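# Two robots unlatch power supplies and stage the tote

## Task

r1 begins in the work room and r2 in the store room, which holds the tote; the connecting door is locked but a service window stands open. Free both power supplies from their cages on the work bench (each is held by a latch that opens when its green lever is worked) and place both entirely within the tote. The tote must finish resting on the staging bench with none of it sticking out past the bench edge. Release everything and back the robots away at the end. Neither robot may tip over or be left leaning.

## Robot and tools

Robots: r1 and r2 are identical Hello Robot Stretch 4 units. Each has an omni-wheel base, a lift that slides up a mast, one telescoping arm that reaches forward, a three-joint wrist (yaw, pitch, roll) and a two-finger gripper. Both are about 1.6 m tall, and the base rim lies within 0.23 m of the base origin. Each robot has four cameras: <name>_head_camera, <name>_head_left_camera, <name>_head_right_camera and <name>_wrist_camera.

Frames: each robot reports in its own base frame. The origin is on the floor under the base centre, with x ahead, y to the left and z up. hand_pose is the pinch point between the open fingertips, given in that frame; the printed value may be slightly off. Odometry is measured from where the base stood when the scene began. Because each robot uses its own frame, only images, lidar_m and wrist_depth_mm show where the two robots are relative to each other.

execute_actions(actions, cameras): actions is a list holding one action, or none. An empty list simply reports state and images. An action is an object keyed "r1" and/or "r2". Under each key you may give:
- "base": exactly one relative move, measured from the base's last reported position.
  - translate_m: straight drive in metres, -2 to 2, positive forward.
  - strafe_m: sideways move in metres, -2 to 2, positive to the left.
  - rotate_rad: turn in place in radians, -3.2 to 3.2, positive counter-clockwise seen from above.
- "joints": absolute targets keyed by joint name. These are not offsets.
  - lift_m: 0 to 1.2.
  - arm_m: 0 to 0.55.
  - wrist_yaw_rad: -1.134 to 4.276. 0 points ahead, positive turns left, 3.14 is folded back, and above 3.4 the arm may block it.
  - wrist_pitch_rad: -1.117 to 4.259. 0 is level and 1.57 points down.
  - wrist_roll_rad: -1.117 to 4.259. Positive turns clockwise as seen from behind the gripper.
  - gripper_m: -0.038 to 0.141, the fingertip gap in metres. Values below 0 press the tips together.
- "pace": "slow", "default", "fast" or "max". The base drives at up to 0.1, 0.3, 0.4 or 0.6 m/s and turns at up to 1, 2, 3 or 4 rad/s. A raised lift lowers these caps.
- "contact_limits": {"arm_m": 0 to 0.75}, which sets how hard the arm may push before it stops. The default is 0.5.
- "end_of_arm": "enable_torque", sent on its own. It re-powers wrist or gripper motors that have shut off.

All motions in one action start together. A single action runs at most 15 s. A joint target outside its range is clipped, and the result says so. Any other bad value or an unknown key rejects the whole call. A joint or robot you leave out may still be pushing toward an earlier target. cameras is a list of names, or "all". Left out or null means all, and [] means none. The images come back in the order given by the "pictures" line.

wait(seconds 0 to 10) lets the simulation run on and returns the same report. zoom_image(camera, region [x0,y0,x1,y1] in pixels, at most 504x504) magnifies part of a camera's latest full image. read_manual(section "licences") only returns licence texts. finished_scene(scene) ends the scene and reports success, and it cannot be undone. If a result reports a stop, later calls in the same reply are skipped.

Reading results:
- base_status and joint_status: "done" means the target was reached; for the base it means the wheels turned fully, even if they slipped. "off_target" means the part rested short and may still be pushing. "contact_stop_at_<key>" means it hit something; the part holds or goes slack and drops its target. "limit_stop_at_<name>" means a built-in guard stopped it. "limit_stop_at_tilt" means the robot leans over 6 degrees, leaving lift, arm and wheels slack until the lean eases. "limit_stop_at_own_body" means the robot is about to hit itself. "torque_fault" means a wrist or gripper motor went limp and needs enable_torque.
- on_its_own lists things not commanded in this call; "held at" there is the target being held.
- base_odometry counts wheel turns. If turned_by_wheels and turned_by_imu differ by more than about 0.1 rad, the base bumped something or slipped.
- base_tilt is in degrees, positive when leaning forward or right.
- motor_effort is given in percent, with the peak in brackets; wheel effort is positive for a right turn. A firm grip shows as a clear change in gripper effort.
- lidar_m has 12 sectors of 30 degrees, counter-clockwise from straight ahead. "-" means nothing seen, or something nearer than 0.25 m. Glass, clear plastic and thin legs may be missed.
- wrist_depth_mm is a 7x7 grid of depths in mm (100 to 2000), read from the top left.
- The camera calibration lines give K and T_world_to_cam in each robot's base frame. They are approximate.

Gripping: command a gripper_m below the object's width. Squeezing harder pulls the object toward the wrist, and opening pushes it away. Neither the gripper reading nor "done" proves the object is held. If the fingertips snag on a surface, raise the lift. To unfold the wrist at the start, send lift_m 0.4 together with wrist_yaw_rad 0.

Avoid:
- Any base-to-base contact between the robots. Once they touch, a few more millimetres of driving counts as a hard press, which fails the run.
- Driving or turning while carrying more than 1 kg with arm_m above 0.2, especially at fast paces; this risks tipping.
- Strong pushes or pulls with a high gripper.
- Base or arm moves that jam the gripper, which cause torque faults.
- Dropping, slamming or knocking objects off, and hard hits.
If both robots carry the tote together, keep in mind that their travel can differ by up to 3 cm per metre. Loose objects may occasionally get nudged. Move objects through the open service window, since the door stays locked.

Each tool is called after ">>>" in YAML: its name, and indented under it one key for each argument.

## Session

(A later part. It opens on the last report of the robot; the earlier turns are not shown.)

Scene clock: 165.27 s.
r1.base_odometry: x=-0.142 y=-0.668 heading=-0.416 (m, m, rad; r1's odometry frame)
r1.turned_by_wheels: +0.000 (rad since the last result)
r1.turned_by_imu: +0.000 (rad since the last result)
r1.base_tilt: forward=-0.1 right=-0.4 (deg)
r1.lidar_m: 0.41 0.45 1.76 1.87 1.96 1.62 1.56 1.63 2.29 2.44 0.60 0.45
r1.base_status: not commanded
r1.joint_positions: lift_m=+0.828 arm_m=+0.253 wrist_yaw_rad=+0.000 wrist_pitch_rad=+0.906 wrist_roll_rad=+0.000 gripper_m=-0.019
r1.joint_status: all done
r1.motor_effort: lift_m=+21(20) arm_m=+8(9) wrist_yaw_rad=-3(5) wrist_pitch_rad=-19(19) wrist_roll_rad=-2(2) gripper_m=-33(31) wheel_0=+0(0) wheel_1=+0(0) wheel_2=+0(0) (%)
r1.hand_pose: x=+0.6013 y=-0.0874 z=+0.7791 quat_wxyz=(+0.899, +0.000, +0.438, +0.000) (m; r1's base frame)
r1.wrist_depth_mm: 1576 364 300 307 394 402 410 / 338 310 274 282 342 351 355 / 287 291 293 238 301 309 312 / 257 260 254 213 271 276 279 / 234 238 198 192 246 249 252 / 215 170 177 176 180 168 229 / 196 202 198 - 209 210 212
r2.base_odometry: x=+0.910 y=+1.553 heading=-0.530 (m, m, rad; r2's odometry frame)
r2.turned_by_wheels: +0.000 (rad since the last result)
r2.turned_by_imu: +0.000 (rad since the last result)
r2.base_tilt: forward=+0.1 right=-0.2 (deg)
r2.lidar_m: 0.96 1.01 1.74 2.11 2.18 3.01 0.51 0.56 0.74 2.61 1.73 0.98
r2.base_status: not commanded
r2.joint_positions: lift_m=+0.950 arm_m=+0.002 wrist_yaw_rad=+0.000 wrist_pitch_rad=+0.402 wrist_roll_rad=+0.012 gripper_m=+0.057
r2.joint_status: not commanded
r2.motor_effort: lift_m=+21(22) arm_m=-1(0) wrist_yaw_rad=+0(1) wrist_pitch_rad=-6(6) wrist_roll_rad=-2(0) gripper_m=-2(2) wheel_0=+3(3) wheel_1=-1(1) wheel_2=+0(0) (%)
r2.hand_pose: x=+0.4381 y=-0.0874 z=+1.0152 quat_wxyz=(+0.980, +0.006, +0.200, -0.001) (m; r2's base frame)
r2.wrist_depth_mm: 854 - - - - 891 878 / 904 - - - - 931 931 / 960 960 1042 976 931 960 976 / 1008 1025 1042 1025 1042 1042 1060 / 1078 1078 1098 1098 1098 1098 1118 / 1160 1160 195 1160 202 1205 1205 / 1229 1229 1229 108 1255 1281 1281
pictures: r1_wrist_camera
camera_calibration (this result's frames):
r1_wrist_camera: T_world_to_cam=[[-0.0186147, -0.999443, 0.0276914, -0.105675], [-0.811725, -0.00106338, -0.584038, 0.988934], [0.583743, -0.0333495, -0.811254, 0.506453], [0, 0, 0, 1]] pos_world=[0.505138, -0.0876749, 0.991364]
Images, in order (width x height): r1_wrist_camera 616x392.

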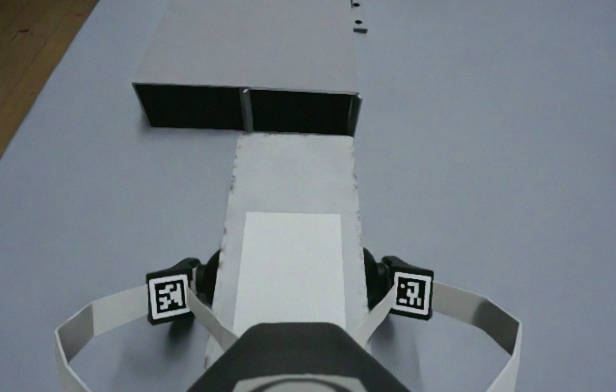

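>>> execute_actions:
  actions:
    - {"r1":{"joints":{"lift_m":0.99,"arm_m":0.05}}}
  cameras: []

>>> execute_actions:
  actions:
    - {"r1":{"base":{"rotate_rad":1.555}}}
  cameras: ["r1_wrist_camera","r1_head_camera"]

Scene clock: 167.20 s.
r1.base_odometry: x=-0.142 y=-0.668 heading=-0.416 (m, m, rad; r1's odometry frame)
r1.turned_by_wheels: +0.000 (rad since the last result)
r1.turned_by_imu: +0.000 (rad since the last result)
r1.base_tilt: forward=-0.1 right=-0.4 (deg)
r1.lidar_m: 0.41 0.47 1.77 1.86 1.94 1.60 1.56 1.63 2.29 2.41 0.57 0.33
r1.base_status: not commanded
r1.joint_positions: lift_m=+0.990 arm_m=+0.052 wrist_yaw_rad=+0.000 wrist_pitch_rad=+0.907 wrist_roll_rad=+0.000 gripper_m=-0.019
r1.joint_status: all done
r1.motor_effort: lift_m=+26(27) arm_m=-9(13) wrist_yaw_rad=-2(2) wrist_pitch_rad=-20(20) wrist_roll_rad=+0(1) gripper_m=-33(35) wheel_0=+0(0) wheel_1=+0(0) wheel_2=-1(0) (%)
r1.hand_pose: x=+0.4003 y=-0.0874 z=+0.9406 quat_wxyz=(+0.899, +0.000, +0.438, +0.000) (m; r1's base frame)
r1.wrist_depth_mm: 1863 1863 615 615 683 699 715 / 1661 1618 544 549 591 609 609 / 1430 525 504 239 530 535 539 / 1308 455 439 212 469 473 484 / 1205 413 198 192 427 433 433 / 1098 169 177 175 180 168 413 / 1025 1025 683 - 1078 1078 1060
r2.base_odometry: x=+0.910 y=+1.553 heading=-0.530 (m, m, rad; r2's odometry frame)
r2.turned_by_wheels: +0.000 (rad since the last result)
r2.turned_by_imu: +0.000 (rad since the last result)
r2.base_tilt: forward=+0.1 right=-0.2 (deg)
r2.lidar_m: 0.96 1.03 1.72 2.11 2.22 3.03 0.49 0.55 0.77 2.61 1.69 1.05
r2.base_status: not commanded
r2.joint_positions: lift_m=+0.950 arm_m=+0.002 wrist_yaw_rad=+0.000 wrist_pitch_rad=+0.402 wrist_roll_rad=+0.012 gripper_m=+0.057
r2.joint_status: not commanded
r2.motor_effort: lift_m=+21(21) arm_m=+0(0) wrist_yaw_rad=-1(1) wrist_pitch_rad=-6(7) wrist_roll_rad=-4(1) gripper_m=-3(2) wheel_0=+3(3) wheel_1=-1(1) wheel_2=+0(0) (%)
r2.hand_pose: x=+0.4381 y=-0.0874 z=+1.0152 quat_wxyz=(+0.980, +0.006, +0.200, -0.001) (m; r2's base frame)
r2.wrist_depth_mm: 854 - - - - 878 878 / 904 - - - - 931 931 / 960 960 1025 976 931 960 976 / 1025 1025 1025 1025 1042 1042 1042 / 1078 1098 1078 1098 1098 1118 1138 / 1138 1160 194 1182 202 1182 1182 / 1229 1205 1229 108 1255 1255 1255
pictures: none
No camera images: the call's "cameras" was empty. Leave "cameras" out to get every camera's image.

Scene clock: 169.43 s.
r1.base_odometry: x=-0.142 y=-0.668 heading=+1.139 (m, m, rad; r1's odometry frame)
r1.turned_by_wheels: +1.555 (rad since the last result)
r1.turned_by_imu: +1.574 (rad since the last result)
r1.base_tilt: forward=+0.0 right=-0.4 (deg)
r1.lidar_m: 1.86 1.89 1.62 1.55 1.61 2.25 2.42 0.63 0.45 0.41 0.44 1.76
r1.base_status: done
r1.joint_positions: lift_m=+0.990 arm_m=+0.052 wrist_yaw_rad=+0.000 wrist_pitch_rad=+0.906 wrist_roll_rad=+0.000 gripper_m=-0.019
r1.joint_status: not commanded
r1.motor_effort: lift_m=+25(26) arm_m=-9(9) wrist_yaw_rad=-4(4) wrist_pitch_rad=-18(20) wrist_roll_rad=-3(2) gripper_m=-33(33) wheel_0=-2(6) wheel_1=-1(8) wheel_2=+0(7) (%)
r1.hand_pose: x=+0.4005 y=-0.0874 z=+0.9407 quat_wxyz=(+0.899, +0.000, +0.438, +0.000) (m; r1's base frame)
r1.wrist_depth_mm: 1618 1618 1661 1661 1661 1708 1661 / 1661 1661 1661 1661 1708 1756 1808 / 1464 1464 1537 238 1576 1537 1618 / 1336 1308 1308 213 1397 1397 1430 / 1182 1205 197 191 1255 1229 1281 / 1098 169 177 175 180 167 1182 / 1025 1042 1042 - 1078 1060 1098
r2.base_odometry: x=+0.910 y=+1.553 heading=-0.530 (m, m, rad; r2's odometry frame)
r2.turned_by_wheels: +0.000 (rad since the last result)
r2.turned_by_imu: +0.001 (rad since the last result)
r2.base_tilt: forward=+0.1 right=-0.2 (deg)
r2.lidar_m: 0.96 1.02 1.73 2.10 2.21 3.01 0.50 0.53 0.71 2.61 1.73 1.02
r2.base_status: not commanded
r2.joint_positions: lift_m=+0.950 arm_m=+0.002 wrist_yaw_rad=+0.000 wrist_pitch_rad=+0.402 wrist_roll_rad=+0.012 gripper_m=+0.057
r2.joint_status: not commanded
r2.motor_effort: lift_m=+21(21) arm_m=+0(1) wrist_yaw_rad=-1(1) wrist_pitch_rad=-6(6) wrist_roll_rad=-2(2) gripper_m=-3(3) wheel_0=+3(3) wheel_1=-1(1) wheel_2=-1(0) (%)
r2.hand_pose: x=+0.4381 y=-0.0874 z=+1.0152 quat_wxyz=(+0.980, +0.006, +0.200, -0.001) (m; r2's base frame)
r2.wrist_depth_mm: 854 - - - - 891 878 / 917 - - - - 931 931 / 946 960 1025 976 931 976 991 / 1025 1025 1025 1042 1042 1042 1060 / 1078 1078 1098 1098 1078 1098 1118 / 1160 1182 195 1160 202 1182 1229 / 1255 1229 1255 108 1255 1281 1255
pictures: r1_head_camera, r1_wrist_camera
camera_calibration (this result's frames):
r1_wrist_camera: T_world_to_cam=[[-0.0187494, -0.999441, 0.0276866, -0.113856], [-0.811676, -0.000954108, -0.584108, 0.920361], [0.583808, -0.0334242, -0.811204, 0.754796], [0, 0, 0, 1]] pos_world=[0.304244, -0.0876857, 1.15304]
Images, in order (width x height): r1_head_camera 420x560, r1_wrist_camera 616x392.

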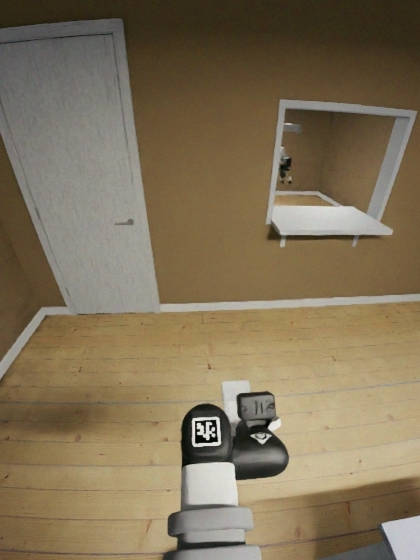

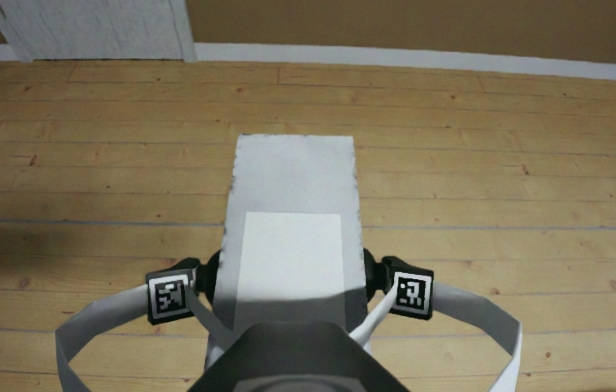

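>>> execute_actions:
  actions:
    - {"r1":{"base":{"translate_m":1.2},"pace":"fast"},"r2":{"base":{"translate_m":0.45},"joints":{"wrist_pitch_rad":0.9,"gripper_m":0.12,"lift_m":1.02}}}
  cameras: []

>>> execute_actions:
  actions:
    - {"r1":{"base":{"strafe_m":-0.85},"pace":"fast"}}
  cameras: ["r1_wrist_camera","r1_head_camera","r2_head_camera"]

Scene clock: 174.40 s.
r1.base_odometry: x=+0.361 y=+0.421 heading=+1.139 (m, m, rad; r1's odometry frame)
r1.turned_by_wheels: +0.000 (rad since the last result)
r1.turned_by_imu: +0.002 (rad since the last result)
r1.base_tilt: forward=+0.0 right=-0.4 (deg)
r1.lidar_m: 0.66 0.69 0.96 1.54 1.62 2.24 1.84 1.14 1.53 2.59 0.75 0.69
r1.base_status: done
r1.joint_positions: lift_m=+0.990 arm_m=+0.052 wrist_yaw_rad=+0.000 wrist_pitch_rad=+0.906 wrist_roll_rad=+0.000 gripper_m=-0.019
r1.joint_status: not commanded
r1.motor_effort: lift_m=+25(25) arm_m=-9(9) wrist_yaw_rad=-2(1) wrist_pitch_rad=-21(20) wrist_roll_rad=-1(1) gripper_m=-35(34) wheel_0=-1(3) wheel_1=-1(1) wheel_2=+0(9) (%)
r1.hand_pose: x=+0.4004 y=-0.0874 z=+0.9407 quat_wxyz=(+0.899, +0.000, +0.438, +0.000) (m; r1's base frame)
r1.wrist_depth_mm: 404 410 407 404 407 415 413 / 462 466 473 473 473 473 477 / 549 549 535 238 559 559 554 / 654 676 627 212 683 691 683 / 820 842 196 192 788 891 904 / 1078 169 176 175 180 168 1138 / 1008 1025 1025 - 1060 1060 1078
r2.base_odometry: x=+1.299 y=+1.326 heading=-0.530 (m, m, rad; r2's odometry frame)
r2.turned_by_wheels: +0.000 (rad since the last result)
r2.turned_by_imu: +0.002 (rad since the last result)
r2.base_tilt: forward=+0.1 right=-0.3 (deg)
r2.lidar_m: 0.52 0.55 1.12 2.10 2.21 3.00 0.93 0.99 2.73 2.62 1.09 0.53
r2.base_status: done
r2.joint_positions: lift_m=+1.020 arm_m=+0.002 wrist_yaw_rad=+0.000 wrist_pitch_rad=+0.901 wrist_roll_rad=+0.012 gripper_m=+0.120
r2.joint_status: all done
r2.motor_effort: lift_m=+22(25) arm_m=+0(0) wrist_yaw_rad=+0(0) wrist_pitch_rad=-4(5) wrist_roll_rad=-2(0) gripper_m=-1(2) wheel_0=+2(8) wheel_1=+1(6) wheel_2=-2(11) (%)
r2.hand_pose: x=+0.3516 y=-0.0874 z=+0.9719 quat_wxyz=(+0.900, +0.005, +0.435, -0.002) (m; r2's base frame)
r2.wrist_depth_mm: 564 559 554 549 539 530 521 / 473 469 462 459 455 449 442 / 404 404 404 404 402 407 404 / 778 788 798 809 831 842 854 / 960 976 976 1008 991 1025 1060 / 1160 1160 1138 1160 1138 1160 1182 / 1118 1098 1098 108 1098 1060 1060
pictures: none
No camera images: the call's "cameras" was empty. Leave "cameras" out to get every camera's image.

Scene clock: 178.13 s.
r1.base_odometry: x=+1.133 y=+0.065 heading=+1.139 (m, m, rad; r1's odometry frame)
r1.turned_by_wheels: +0.000 (rad since the last result)
r1.turned_by_imu: +0.004 (rad since the last result)
r1.base_tilt: forward=-0.1 right=-0.4 (deg)
r1.lidar_m: 0.42 0.46 0.94 2.40 2.52 1.08 1.03 1.09 2.42 2.35 0.64 0.47
r1.base_status: done
r1.joint_positions: lift_m=+0.990 arm_m=+0.052 wrist_yaw_rad=+0.000 wrist_pitch_rad=+0.907 wrist_roll_rad=+0.000 gripper_m=-0.019
r1.joint_status: not commanded
r1.motor_effort: lift_m=+25(25) arm_m=-9(9) wrist_yaw_rad=-1(2) wrist_pitch_rad=-20(21) wrist_roll_rad=-1(3) gripper_m=-34(35) wheel_0=+0(10) wheel_1=+2(7) wheel_2=+0(1) (%)
r1.hand_pose: x=+0.4003 y=-0.0874 z=+0.9407 quat_wxyz=(+0.899, +0.000, +0.438, +0.000) (m; r1's base frame)
r1.wrist_depth_mm: 384 389 399 407 413 421 430 / 342 345 347 353 362 368 375 / 301 304 309 238 320 325 329 / 277 279 277 213 290 294 296 / 854 854 198 192 306 866 878 / 1060 168 175 175 180 167 1138 / 991 1042 1008 - 1060 1060 1060
r2.base_odometry: x=+1.299 y=+1.326 heading=-0.530 (m, m, rad; r2's odometry frame)
r2.turned_by_wheels: +0.000 (rad since the last result)
r2.turned_by_imu: +0.001 (rad since the last result)
r2.base_tilt: forward=+0.1 right=-0.2 (deg)
r2.lidar_m: 0.50 0.56 1.07 2.10 2.19 3.03 0.94 1.01 2.75 2.64 1.08 0.55
r2.base_status: not commanded
r2.joint_positions: lift_m=+1.020 arm_m=+0.002 wrist_yaw_rad=+0.000 wrist_pitch_rad=+0.901 wrist_roll_rad=+0.012 gripper_m=+0.120
r2.joint_status: not commanded
r2.motor_effort: lift_m=+22(22) arm_m=+0(0) wrist_yaw_rad=+0(0) wrist_pitch_rad=-4(3) wrist_roll_rad=-1(2) gripper_m=-1(1) wheel_0=+2(2) wheel_1=+1(1) wheel_2=-1(1) (%)
r2.hand_pose: x=+0.3516 y=-0.0874 z=+0.9719 quat_wxyz=(+0.900, +0.005, +0.435, -0.002) (m; r2's base frame)
r2.wrist_depth_mm: 569 559 554 549 539 530 521 / 473 469 466 459 452 449 442 / 407 399 404 407 402 407 404 / 778 788 798 820 831 831 854 / 946 960 976 1008 976 1025 1060 / 1182 1138 1138 1182 1138 1160 1182 / 1118 1078 1098 108 1098 1060 1078
pictures: r1_head_camera, r1_wrist_camera, r2_head_camera
camera_calibration (this result's frames):
r1_wrist_camera: T_world_to_cam=[[-0.0188462, -0.999439, 0.0276938, -0.113844], [-0.811902, -0.000866679, -0.583794, 0.920006], [0.58349, -0.033487, -0.81143, 0.755159], [0, 0, 0, 1]] pos_world=[0.304181, -0.0876945, 1.153]
Images, in order (width x height): r1_head_camera 420x560, r1_wrist_camera 616x392, r2_head_camera 420x560.

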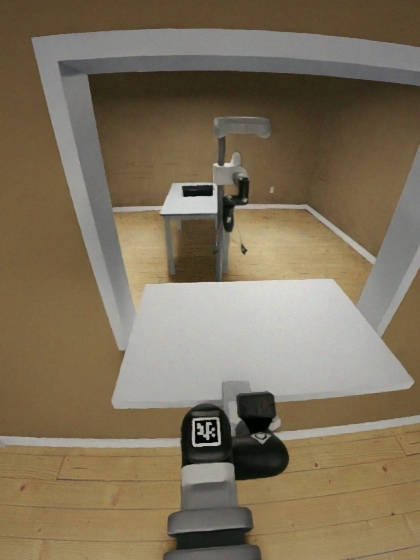

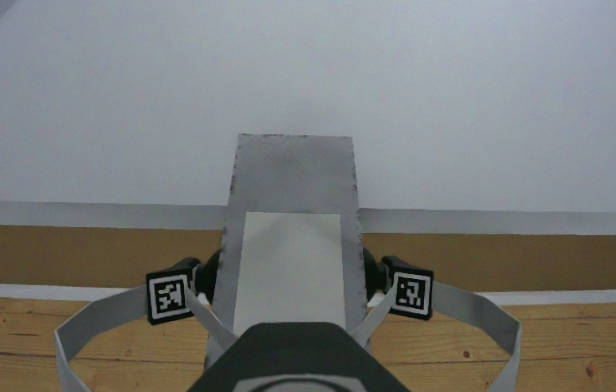

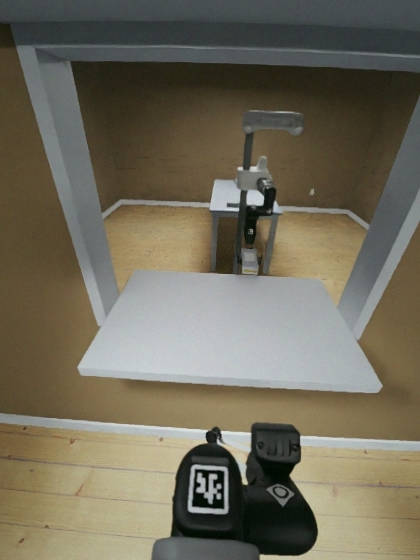

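>>> execute_actions:
  actions:
    - {"r1":{"joints":{"arm_m":0.4,"lift_m":0.995}}}
  cameras: []

>>> execute_actions:
  actions:
    - {"r1":{"joints":{"lift_m":0.975},"pace":"slow"}}
  cameras: ["r2_head_camera"]

Scene clock: 180.53 s.
r1.base_odometry: x=+1.133 y=+0.065 heading=+1.139 (m, m, rad; r1's odometry frame)
r1.turned_by_wheels: +0.000 (rad since the last result)
r1.turned_by_imu: +0.000 (rad since the last result)
r1.base_tilt: forward=+0.0 right=-0.4 (deg)
r1.lidar_m: 0.44 0.46 0.98 2.39 2.50 1.10 1.03 1.10 2.39 2.36 0.64 0.48
r1.base_status: not commanded
r1.joint_positions: lift_m=+0.995 arm_m=+0.398 wrist_yaw_rad=+0.000 wrist_pitch_rad=+0.906 wrist_roll_rad=+0.000 gripper_m=-0.019
r1.joint_status: all done
r1.motor_effort: lift_m=+26(27) arm_m=+9(10) wrist_yaw_rad=-2(2) wrist_pitch_rad=-18(22) wrist_roll_rad=-1(2) gripper_m=-33(35) wheel_0=+0(0) wheel_1=+2(2) wheel_2=+0(0) (%)
r1.hand_pose: x=+0.7472 y=-0.0874 z=+0.9457 quat_wxyz=(+0.899, +0.000, +0.438, +0.000) (m; r1's base frame)
r1.wrist_depth_mm: 392 397 404 1808 - - - / 343 347 353 359 364 373 377 / 304 309 312 238 322 327 332 / 274 277 271 213 289 293 296 / 249 252 197 192 260 266 267 / 229 169 176 175 180 167 244 / 209 215 211 - 221 223 224
r2.base_odometry: x=+1.299 y=+1.326 heading=-0.530 (m, m, rad; r2's odometry frame)
r2.turned_by_wheels: +0.000 (rad since the last result)
r2.turned_by_imu: +0.001 (rad since the last result)
r2.base_tilt: forward=+0.2 right=-0.2 (deg)
r2.lidar_m: 0.51 0.54 1.12 2.08 2.16 3.03 0.94 1.01 2.74 2.60 1.09 0.54
r2.base_status: not commanded
r2.joint_positions: lift_m=+1.020 arm_m=+0.002 wrist_yaw_rad=+0.000 wrist_pitch_rad=+0.901 wrist_roll_rad=+0.012 gripper_m=+0.120
r2.joint_status: not commanded
r2.motor_effort: lift_m=+22(22) arm_m=+0(0) wrist_yaw_rad=-1(1) wrist_pitch_rad=-3(5) wrist_roll_rad=-2(4) gripper_m=-1(2) wheel_0=+2(2) wheel_1=+1(1) wheel_2=-2(2) (%)
r2.hand_pose: x=+0.3516 y=-0.0874 z=+0.9719 quat_wxyz=(+0.900, +0.005, +0.435, -0.002) (m; r2's base frame)
r2.wrist_depth_mm: 569 559 554 530 521 530 521 / 473 469 466 459 452 449 445 / 404 402 404 404 404 410 404 / 778 788 798 809 831 831 854 / 946 946 976 1008 976 1025 1060 / 1182 1138 1138 1160 1138 1160 1182 / 1098 1098 1098 108 1098 1060 1078
pictures: none
No camera images: the call's "cameras" was empty. Leave "cameras" out to get every camera's image.

Scene clock: 181.47 s.
r1.base_odometry: x=+1.133 y=+0.065 heading=+1.139 (m, m, rad; r1's odometry frame)
r1.turned_by_wheels: +0.000 (rad since the last result)
r1.turned_by_imu: +0.000 (rad since the last result)
r1.base_tilt: forward=+0.0 right=-0.4 (deg)
r1.lidar_m: 0.42 0.46 0.98 2.39 2.50 1.07 1.03 1.11 2.42 2.35 0.64 0.47
r1.base_status: not commanded
r1.joint_positions: lift_m=+0.975 arm_m=+0.398 wrist_yaw_rad=+0.000 wrist_pitch_rad=+0.906 wrist_roll_rad=+0.000 gripper_m=-0.019
r1.joint_status: all done
r1.motor_effort: lift_m=+21(24) arm_m=+9(9) wrist_yaw_rad=-3(2) wrist_pitch_rad=-20(19) wrist_roll_rad=+1(0) gripper_m=-35(34) wheel_0=+0(0) wheel_1=+2(1) wheel_2=+0(0) (%)
r1.hand_pose: x=+0.7472 y=-0.0874 z=+0.9260 quat_wxyz=(+0.899, +0.000, +0.438, +0.000) (m; r1's base frame)
r1.wrist_depth_mm: 359 359 373 377 382 392 - / 317 319 322 329 334 340 347 / 281 283 286 237 294 301 304 / 253 254 248 213 265 270 272 / 229 233 197 191 239 243 245 / 210 168 177 175 180 167 223 / 191 197 195 - 204 204 206
r2.base_odometry: x=+1.299 y=+1.326 heading=-0.530 (m, m, rad; r2's odometry frame)
r2.turned_by_wheels: +0.000 (rad since the last result)
r2.turned_by_imu: +0.000 (rad since the last result)
r2.base_tilt: forward=+0.1 right=-0.2 (deg)
r2.lidar_m: 0.50 0.55 1.08 2.09 2.19 3.04 0.93 1.00 2.73 2.61 1.09 0.57
r2.base_status: not commanded
r2.joint_positions: lift_m=+1.020 arm_m=+0.002 wrist_yaw_rad=+0.000 wrist_pitch_rad=+0.901 wrist_roll_rad=+0.012 gripper_m=+0.120
r2.joint_status: not commanded
r2.motor_effort: lift_m=+21(22) arm_m=+0(0) wrist_yaw_rad=+0(1) wrist_pitch_rad=-4(3) wrist_roll_rad=-2(0) gripper_m=-1(1) wheel_0=+2(2) wheel_1=+1(1) wheel_2=-2(2) (%)
r2.hand_pose: x=+0.3516 y=-0.0874 z=+0.9719 quat_wxyz=(+0.900, +0.005, +0.435, -0.002) (m; r2's base frame)
r2.wrist_depth_mm: 569 564 559 525 521 530 521 / 473 469 466 459 455 449 442 / 407 402 404 407 404 404 404 / 788 788 798 809 831 831 842 / 946 960 960 1008 976 1025 1060 / 1160 1160 1138 1160 1138 1160 1160 / 1118 1078 1098 108 1118 1060 1078
pictures: r2_head_camera
Images, in order (width x height): r2_head_camera 420x560.

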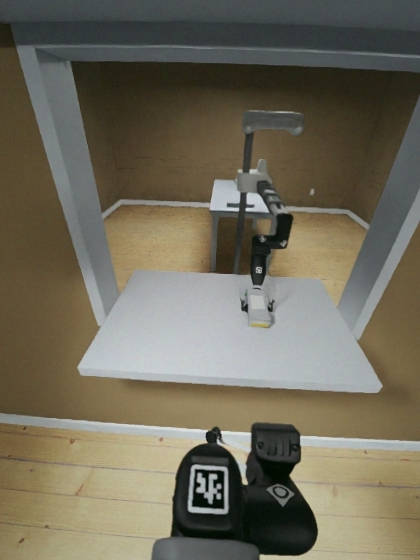

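>>> execute_actions:
  actions:
    - {"r1":{"joints":{"lift_m":0.982,"gripper_m":0.04}}}
  cameras: []

>>> execute_actions:
  actions:
    - {"r1":{"joints":{"lift_m":0.99,"gripper_m":0.10}}}
  cameras: ["r1_wrist_camera"]

Scene clock: 183.00 s.
r1.base_odometry: x=+1.133 y=+0.065 heading=+1.139 (m, m, rad; r1's odometry frame)
r1.turned_by_wheels: +0.000 (rad since the last result)
r1.turned_by_imu: +0.000 (rad since the last result)
r1.base_tilt: forward=-0.1 right=-0.4 (deg)
r1.lidar_m: 0.43 0.47 0.95 2.38 2.51 1.07 1.03 1.09 2.39 2.36 0.65 0.46
r1.base_status: not commanded
r1.joint_positions: lift_m=+0.982 arm_m=+0.398 wrist_yaw_rad=-0.001 wrist_pitch_rad=+0.903 wrist_roll_rad=+0.000 gripper_m=+0.040
r1.joint_status: all done
r1.motor_effort: lift_m=+22(26) arm_m=+9(9) wrist_yaw_rad=+2(1) wrist_pitch_rad=-11(20) wrist_roll_rad=-1(3) gripper_m=-16(31) wheel_0=+0(1) wheel_1=+2(2) wheel_2=+0(0) (%)
r1.hand_pose: x=+0.7477 y=-0.0876 z=+0.9334 quat_wxyz=(+0.900, +0.000, +0.437, +0.000) (m; r1's base frame)
r1.wrist_depth_mm: 379 379 389 399 - - - / 332 334 342 345 353 362 368 / 294 298 301 251 312 315 322 / 264 266 264 226 278 283 286 / 239 242 206 205 251 255 257 / 220 216 186 186 193 232 234 / 203 204 207 - 215 213 216
r2.base_odometry: x=+1.299 y=+1.326 heading=-0.530 (m, m, rad; r2's odometry frame)
r2.turned_by_wheels: +0.000 (rad since the last result)
r2.turned_by_imu: +0.000 (rad since the last result)
r2.base_tilt: forward=+0.1 right=-0.3 (deg)
r2.lidar_m: 0.52 0.54 1.11 2.09 2.20 3.04 0.94 1.02 2.71 2.63 1.09 0.53
r2.base_status: not commanded
r2.joint_positions: lift_m=+1.020 arm_m=+0.002 wrist_yaw_rad=+0.000 wrist_pitch_rad=+0.901 wrist_roll_rad=+0.012 gripper_m=+0.120
r2.joint_status: not commanded
r2.motor_effort: lift_m=+22(21) arm_m=+0(0) wrist_yaw_rad=+0(1) wrist_pitch_rad=-3(4) wrist_roll_rad=+0(2) gripper_m=-1(0) wheel_0=+2(2) wheel_1=+1(1) wheel_2=-1(1) (%)
r2.hand_pose: x=+0.3516 y=-0.0874 z=+0.9719 quat_wxyz=(+0.900, +0.005, +0.435, -0.002) (m; r2's base frame)
r2.wrist_depth_mm: 569 559 554 530 521 530 517 / 473 469 462 459 452 445 442 / 404 402 404 404 404 407 404 / 778 788 798 820 820 842 854 / 946 960 976 1008 976 1042 1042 / 1182 1138 1138 1160 1118 1138 1182 / 1118 1078 1098 108 1098 1060 1078
pictures: none
No camera images: the call's "cameras" was empty. Leave "cameras" out to get every camera's image.

Scene clock: 184.43 s.
r1.base_odometry: x=+1.133 y=+0.065 heading=+1.139 (m, m, rad; r1's odometry frame)
r1.turned_by_wheels: +0.000 (rad since the last result)
r1.turned_by_imu: +0.000 (rad since the last result)
r1.base_tilt: forward=+0.0 right=-0.4 (deg)
r1.lidar_m: 0.42 0.46 0.97 2.39 2.50 1.08 1.02 1.10 2.41 2.36 0.64 0.47
r1.base_status: not commanded
r1.joint_positions: lift_m=+0.990 arm_m=+0.398 wrist_yaw_rad=+0.000 wrist_pitch_rad=+0.902 wrist_roll_rad=+0.000 gripper_m=+0.100
r1.joint_status: all done
r1.motor_effort: lift_m=+23(26) arm_m=+9(9) wrist_yaw_rad=+0(2) wrist_pitch_rad=-5(19) wrist_roll_rad=-1(4) gripper_m=-3(17) wheel_0=+0(0) wheel_1=+2(2) wheel_2=+0(0) (%)
r1.hand_pose: x=+0.7482 y=-0.0875 z=+0.9417 quat_wxyz=(+0.900, +0.000, +0.436, +0.000) (m; r1's base frame)
r1.wrist_depth_mm: 1182 1182 1983 1863 - - - / 345 347 353 357 364 375 379 / 306 307 312 317 322 327 332 / 273 278 272 236 289 291 296 / 248 252 221 215 259 264 266 / 227 224 191 193 229 241 241 / 209 212 214 - 222 220 224
r2.base_odometry: x=+1.299 y=+1.326 heading=-0.530 (m, m, rad; r2's odometry frame)
r2.turned_by_wheels: +0.000 (rad since the last result)
r2.turned_by_imu: +0.000 (rad since the last result)
r2.base_tilt: forward=+0.1 right=-0.2 (deg)
r2.lidar_m: 0.51 0.54 1.12 2.08 2.21 3.01 0.94 1.00 2.75 2.63 1.07 0.53
r2.base_status: not commanded
r2.joint_positions: lift_m=+1.020 arm_m=+0.002 wrist_yaw_rad=+0.000 wrist_pitch_rad=+0.901 wrist_roll_rad=+0.012 gripper_m=+0.120
r2.joint_status: not commanded
r2.motor_effort: lift_m=+22(21) arm_m=-1(0) wrist_yaw_rad=-1(1) wrist_pitch_rad=-3(4) wrist_roll_rad=-3(3) gripper_m=-1(1) wheel_0=+2(2) wheel_1=+1(1) wheel_2=-1(1) (%)
r2.hand_pose: x=+0.3516 y=-0.0874 z=+0.9719 quat_wxyz=(+0.900, +0.005, +0.435, -0.002) (m; r2's base frame)
r2.wrist_depth_mm: 564 559 559 525 517 530 521 / 469 466 462 459 455 449 442 / 404 402 404 407 404 407 404 / 778 778 798 809 831 842 842 / 946 960 976 991 976 1025 1060 / 1160 1138 1138 1160 1138 1160 1160 / 1118 1078 1098 108 1098 1060 1078
pictures: r1_wrist_camera
camera_calibration (this result's frames):
r1_wrist_camera: T_world_to_cam=[[-0.0191881, -0.999434, 0.0276422, -0.107057], [-0.809125, -0.000718337, -0.587636, 1.20457], [0.587323, -0.0336416, -0.808653, 0.547494], [0, 0, 0, 1]] pos_world=[0.651035, -0.0877123, 1.15354]
Images, in order (width x height): r1_wrist_camera 616x392.

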